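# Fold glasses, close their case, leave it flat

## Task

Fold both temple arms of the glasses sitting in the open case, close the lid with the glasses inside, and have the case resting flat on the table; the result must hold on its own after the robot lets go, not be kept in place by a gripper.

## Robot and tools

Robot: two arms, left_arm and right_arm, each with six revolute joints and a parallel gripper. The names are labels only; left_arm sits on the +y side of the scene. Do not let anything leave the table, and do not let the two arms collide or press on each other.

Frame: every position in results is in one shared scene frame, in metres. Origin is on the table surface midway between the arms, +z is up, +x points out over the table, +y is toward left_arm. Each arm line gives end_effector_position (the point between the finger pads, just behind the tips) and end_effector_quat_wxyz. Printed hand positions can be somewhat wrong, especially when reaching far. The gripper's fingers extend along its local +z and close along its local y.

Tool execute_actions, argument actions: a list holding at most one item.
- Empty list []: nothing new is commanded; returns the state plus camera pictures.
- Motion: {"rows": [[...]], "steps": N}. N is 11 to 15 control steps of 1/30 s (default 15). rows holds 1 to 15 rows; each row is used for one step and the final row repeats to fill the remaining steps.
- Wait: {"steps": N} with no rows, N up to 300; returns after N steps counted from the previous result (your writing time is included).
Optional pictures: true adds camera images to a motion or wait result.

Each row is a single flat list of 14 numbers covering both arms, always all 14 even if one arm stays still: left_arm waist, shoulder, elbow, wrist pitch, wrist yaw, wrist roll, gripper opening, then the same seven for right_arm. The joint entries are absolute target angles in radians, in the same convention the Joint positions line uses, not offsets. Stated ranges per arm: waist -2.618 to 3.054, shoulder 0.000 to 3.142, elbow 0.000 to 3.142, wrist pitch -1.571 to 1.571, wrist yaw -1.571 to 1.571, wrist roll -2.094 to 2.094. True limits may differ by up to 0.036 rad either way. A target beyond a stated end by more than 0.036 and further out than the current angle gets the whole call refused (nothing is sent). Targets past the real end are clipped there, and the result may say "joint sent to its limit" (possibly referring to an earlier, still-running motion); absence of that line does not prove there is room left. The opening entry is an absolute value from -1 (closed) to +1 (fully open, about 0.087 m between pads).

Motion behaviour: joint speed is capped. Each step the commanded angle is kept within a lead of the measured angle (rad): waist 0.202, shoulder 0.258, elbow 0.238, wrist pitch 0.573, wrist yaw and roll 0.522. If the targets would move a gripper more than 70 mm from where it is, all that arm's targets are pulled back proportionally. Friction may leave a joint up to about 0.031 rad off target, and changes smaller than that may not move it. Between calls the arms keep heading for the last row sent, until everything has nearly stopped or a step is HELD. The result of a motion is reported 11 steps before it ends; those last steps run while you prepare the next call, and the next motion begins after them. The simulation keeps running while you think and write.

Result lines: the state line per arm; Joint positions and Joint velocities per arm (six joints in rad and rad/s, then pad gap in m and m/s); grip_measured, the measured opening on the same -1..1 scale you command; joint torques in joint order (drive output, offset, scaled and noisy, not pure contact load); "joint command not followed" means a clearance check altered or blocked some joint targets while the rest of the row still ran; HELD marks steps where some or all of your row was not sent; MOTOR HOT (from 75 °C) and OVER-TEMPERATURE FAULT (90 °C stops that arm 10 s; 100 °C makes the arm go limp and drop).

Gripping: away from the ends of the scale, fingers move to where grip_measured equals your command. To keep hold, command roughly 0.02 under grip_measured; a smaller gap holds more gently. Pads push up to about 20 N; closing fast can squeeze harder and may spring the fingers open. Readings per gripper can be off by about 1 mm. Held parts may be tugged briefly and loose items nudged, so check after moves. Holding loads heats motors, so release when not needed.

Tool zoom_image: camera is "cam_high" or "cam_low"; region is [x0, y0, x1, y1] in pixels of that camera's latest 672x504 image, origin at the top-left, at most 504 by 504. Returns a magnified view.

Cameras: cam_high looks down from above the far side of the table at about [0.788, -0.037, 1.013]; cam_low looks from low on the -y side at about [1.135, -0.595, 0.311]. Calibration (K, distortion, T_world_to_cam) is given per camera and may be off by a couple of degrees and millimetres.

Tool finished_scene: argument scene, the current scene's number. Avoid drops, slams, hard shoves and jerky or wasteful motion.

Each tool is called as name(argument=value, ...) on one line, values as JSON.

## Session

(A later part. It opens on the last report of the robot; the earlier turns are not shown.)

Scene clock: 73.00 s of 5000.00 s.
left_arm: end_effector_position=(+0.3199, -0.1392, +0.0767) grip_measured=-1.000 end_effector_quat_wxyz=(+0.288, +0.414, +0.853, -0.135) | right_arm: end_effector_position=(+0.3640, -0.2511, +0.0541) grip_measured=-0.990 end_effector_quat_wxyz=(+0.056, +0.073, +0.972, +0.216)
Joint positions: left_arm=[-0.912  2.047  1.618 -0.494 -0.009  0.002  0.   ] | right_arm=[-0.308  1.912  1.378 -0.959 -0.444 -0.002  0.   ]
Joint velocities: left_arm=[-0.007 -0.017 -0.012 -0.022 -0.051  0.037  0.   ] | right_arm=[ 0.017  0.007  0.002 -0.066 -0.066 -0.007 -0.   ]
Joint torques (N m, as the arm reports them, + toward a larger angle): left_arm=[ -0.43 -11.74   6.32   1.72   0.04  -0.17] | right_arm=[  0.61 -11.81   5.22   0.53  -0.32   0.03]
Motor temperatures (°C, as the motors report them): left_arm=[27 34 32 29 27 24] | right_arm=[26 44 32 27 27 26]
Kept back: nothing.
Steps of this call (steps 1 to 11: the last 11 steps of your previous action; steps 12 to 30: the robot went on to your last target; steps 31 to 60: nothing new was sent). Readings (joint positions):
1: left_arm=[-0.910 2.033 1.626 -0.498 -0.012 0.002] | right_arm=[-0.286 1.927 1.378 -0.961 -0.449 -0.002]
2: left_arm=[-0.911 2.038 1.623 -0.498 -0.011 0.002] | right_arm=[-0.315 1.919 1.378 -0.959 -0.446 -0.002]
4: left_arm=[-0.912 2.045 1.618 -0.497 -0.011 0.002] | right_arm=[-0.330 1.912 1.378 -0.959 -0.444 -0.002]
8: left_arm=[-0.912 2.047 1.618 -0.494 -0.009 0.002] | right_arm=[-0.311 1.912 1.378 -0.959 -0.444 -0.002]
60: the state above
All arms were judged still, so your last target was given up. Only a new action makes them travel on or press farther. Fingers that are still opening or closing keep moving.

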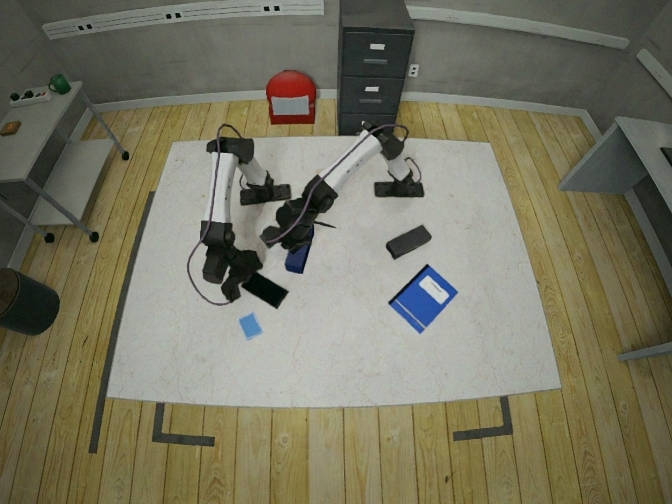

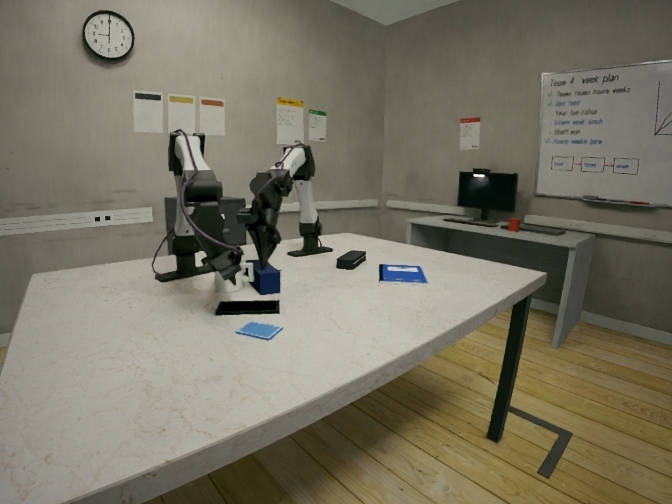

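execute_actions(actions=[{"rows":[[-0.92,2.08,1.56,-0.48,0,0,-1,-0.3,1.9,1.36,-0.96,-0.45,0,-1]],"steps":15}])

execute_actions(actions=[{"rows":[[-0.92,1.95,1.7,-0.6,0,0,-1,-0.3,1.9,1.36,-0.96,-0.45,0,-1]],"steps":15}])

execute_actions(actions=[{"steps":60}], pictures=true)

zoom_image(camera="cam_low", region=[200,230,320,320])

Scene clock: 73.67 s of 5000.00 s.
left_arm: end_effector_position=(+0.3204, -0.1399, +0.0744) grip_measured=-1.000 end_effector_quat_wxyz=(+0.291, +0.414, +0.852, -0.137) | right_arm: end_effector_position=(+0.3640, -0.2511, +0.0541) grip_measured=-0.990 end_effector_quat_wxyz=(+0.056, +0.073, +0.972, +0.216)
Joint positions: left_arm=[-0.912  2.048  1.607 -0.476 -0.009  0.002  0.   ] | right_arm=[-0.308  1.912  1.378 -0.959 -0.444 -0.002  0.   ]
Joint velocities: left_arm=[-0.012  0.002 -0.042  0.11   0.051  0.007  0.   ] | right_arm=[-0.017 -0.002 -0.007  0.037  0.051  0.022 -0.001]
Joint torques (N m, as the arm reports them, + toward a larger angle): left_arm=[ -0.48 -10.09   3.82   1.36   0.02  -0.16] | right_arm=[  0.7  -11.77   5.29   0.54  -0.3    0.03]
Motor temperatures (°C, as the motors report them): left_arm=[27 34 32 29 27 24] | right_arm=[26 44 32 27 27 26]
Steps of this call (steps 1 to 16: nothing new was sent; steps 17 to 20: the first 4 steps of this action). Readings (joint positions):
17: left_arm=[-0.912 2.048 1.612 -0.489 -0.009 0.002] | right_arm=[-0.308 1.912 1.378 -0.959 -0.444 -0.002]
18: left_arm=[-0.912 2.048 1.608 -0.483 -0.009 0.002] | right_arm=[-0.308 1.912 1.378 -0.959 -0.444 -0.002]
20: the state above

Scene clock: 74.17 s of 5000.00 s.
left_arm: end_effector_position=(+0.3193, -0.1387, +0.1032) grip_measured=-1.000 end_effector_quat_wxyz=(+0.298, +0.413, +0.849, -0.141) | right_arm: end_effector_position=(+0.3640, -0.2511, +0.0541) grip_measured=-0.990 end_effector_quat_wxyz=(+0.056, +0.073, +0.972, +0.216)
Joint positions: left_arm=[-0.912  2.009  1.657 -0.546 -0.008  0.002  0.   ] | right_arm=[-0.308  1.912  1.378 -0.959 -0.444 -0.002  0.   ]
Joint velocities: left_arm=[ 0.012 -0.466  0.3   -0.344 -0.022 -0.037  0.   ] | right_arm=[-0.007  0.002  0.007  0.037  0.037 -0.007 -0.001]
Joint torques (N m, as the arm reports them, + toward a larger angle): left_arm=[ -0.49 -15.07  10.2    1.48   0.03  -0.16] | right_arm=[  0.63 -11.73   5.27   0.52  -0.33   0.02]
Motor temperatures (°C, as the motors report them): left_arm=[27 34 32 29 27 24] | right_arm=[26 44 32 27 27 26]
Steps of this call (steps 1 to 11: the last 11 steps of your previous action; steps 12 to 15: the first 4 steps of this action). Readings (joint positions):
12: left_arm=[-0.912 2.042 1.618 -0.487 -0.008 0.002] | right_arm=[-0.308 1.912 1.378 -0.959 -0.444 -0.002]
13: left_arm=[-0.912 2.036 1.633 -0.516 -0.008 0.002] | right_arm=[-0.308 1.912 1.378 -0.959 -0.444 -0.002]
15: the state above

Scene clock: 76.17 s of 5000.00 s.
left_arm: end_effector_position=(+0.3176, -0.1365, +0.1355) grip_measured=-1.000 end_effector_quat_wxyz=(+0.316, +0.410, +0.843, -0.149) | right_arm: end_effector_position=(+0.3640, -0.2511, +0.0541) grip_measured=-0.990 end_effector_quat_wxyz=(+0.056, +0.073, +0.972, +0.216)
Joint positions: left_arm=[-0.912  1.954  1.687 -0.59  -0.008  0.002  0.   ] | right_arm=[-0.308  1.912  1.378 -0.959 -0.444 -0.002  0.   ]
Joint velocities: left_arm=[ 0.002  0.007 -0.002 -0.051 -0.022  0.007  0.   ] | right_arm=[-0.012  0.002  0.007  0.037 -0.022 -0.007 -0.   ]
Joint torques (N m, as the arm reports them, + toward a larger angle): left_arm=[ -0.44 -12.37   9.32   1.53   0.03  -0.16] | right_arm=[  0.66 -11.71   5.18   0.51  -0.34   0.02]
Motor temperatures (°C, as the motors report them): left_arm=[27 34 32 29 27 24] | right_arm=[26 44 32 27 27 26]
Kept back: nothing.
Steps of this call (steps 1 to 11: the last 11 steps of your previous action; steps 12 to 30: the robot went on to your last target; steps 31 to 60: nothing new was sent). Readings (joint positions):
1: left_arm=[-0.912 1.994 1.666 -0.554 -0.008 0.002] | right_arm=[-0.308 1.912 1.378 -0.959 -0.444 -0.002]
2: left_arm=[-0.912 1.979 1.674 -0.559 -0.008 0.002] | right_arm=[-0.308 1.912 1.378 -0.959 -0.444 -0.002]
4: left_arm=[-0.912 1.960 1.684 -0.562 -0.008 0.002] | right_arm=[-0.308 1.912 1.378 -0.959 -0.444 -0.002]
8: left_arm=[-0.912 1.954 1.687 -0.573 -0.008 0.002] | right_arm=[-0.308 1.912 1.378 -0.959 -0.444 -0.002]
60: the state above
All arms were judged still, so your last target was given up. Only a new action makes them travel on or press farther. Fingers that are still opening or closing keep moving.

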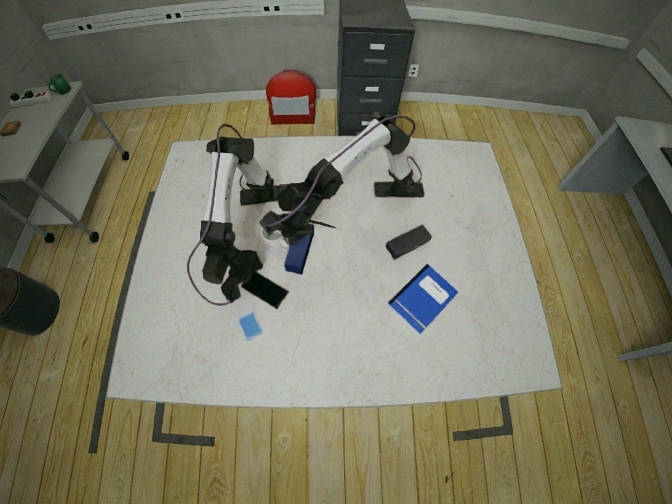

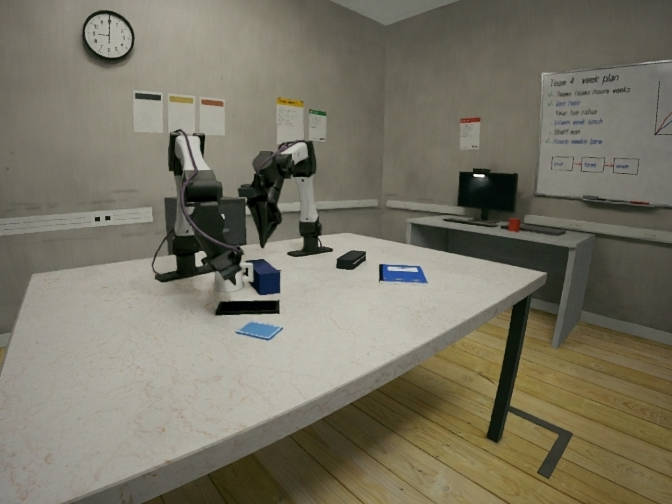

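Region (200, 230, 320, 320) of cam_low's 672x504 image, scaled by 4.200, with more detail than that image has; it fills the top 378 rows of this view, and the rest is white.

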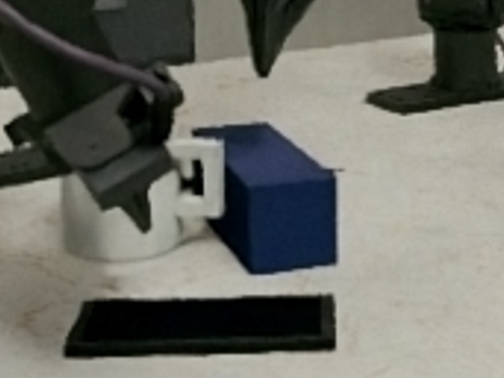

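finished_scene(scene=2)

The scene is finished: the task was done.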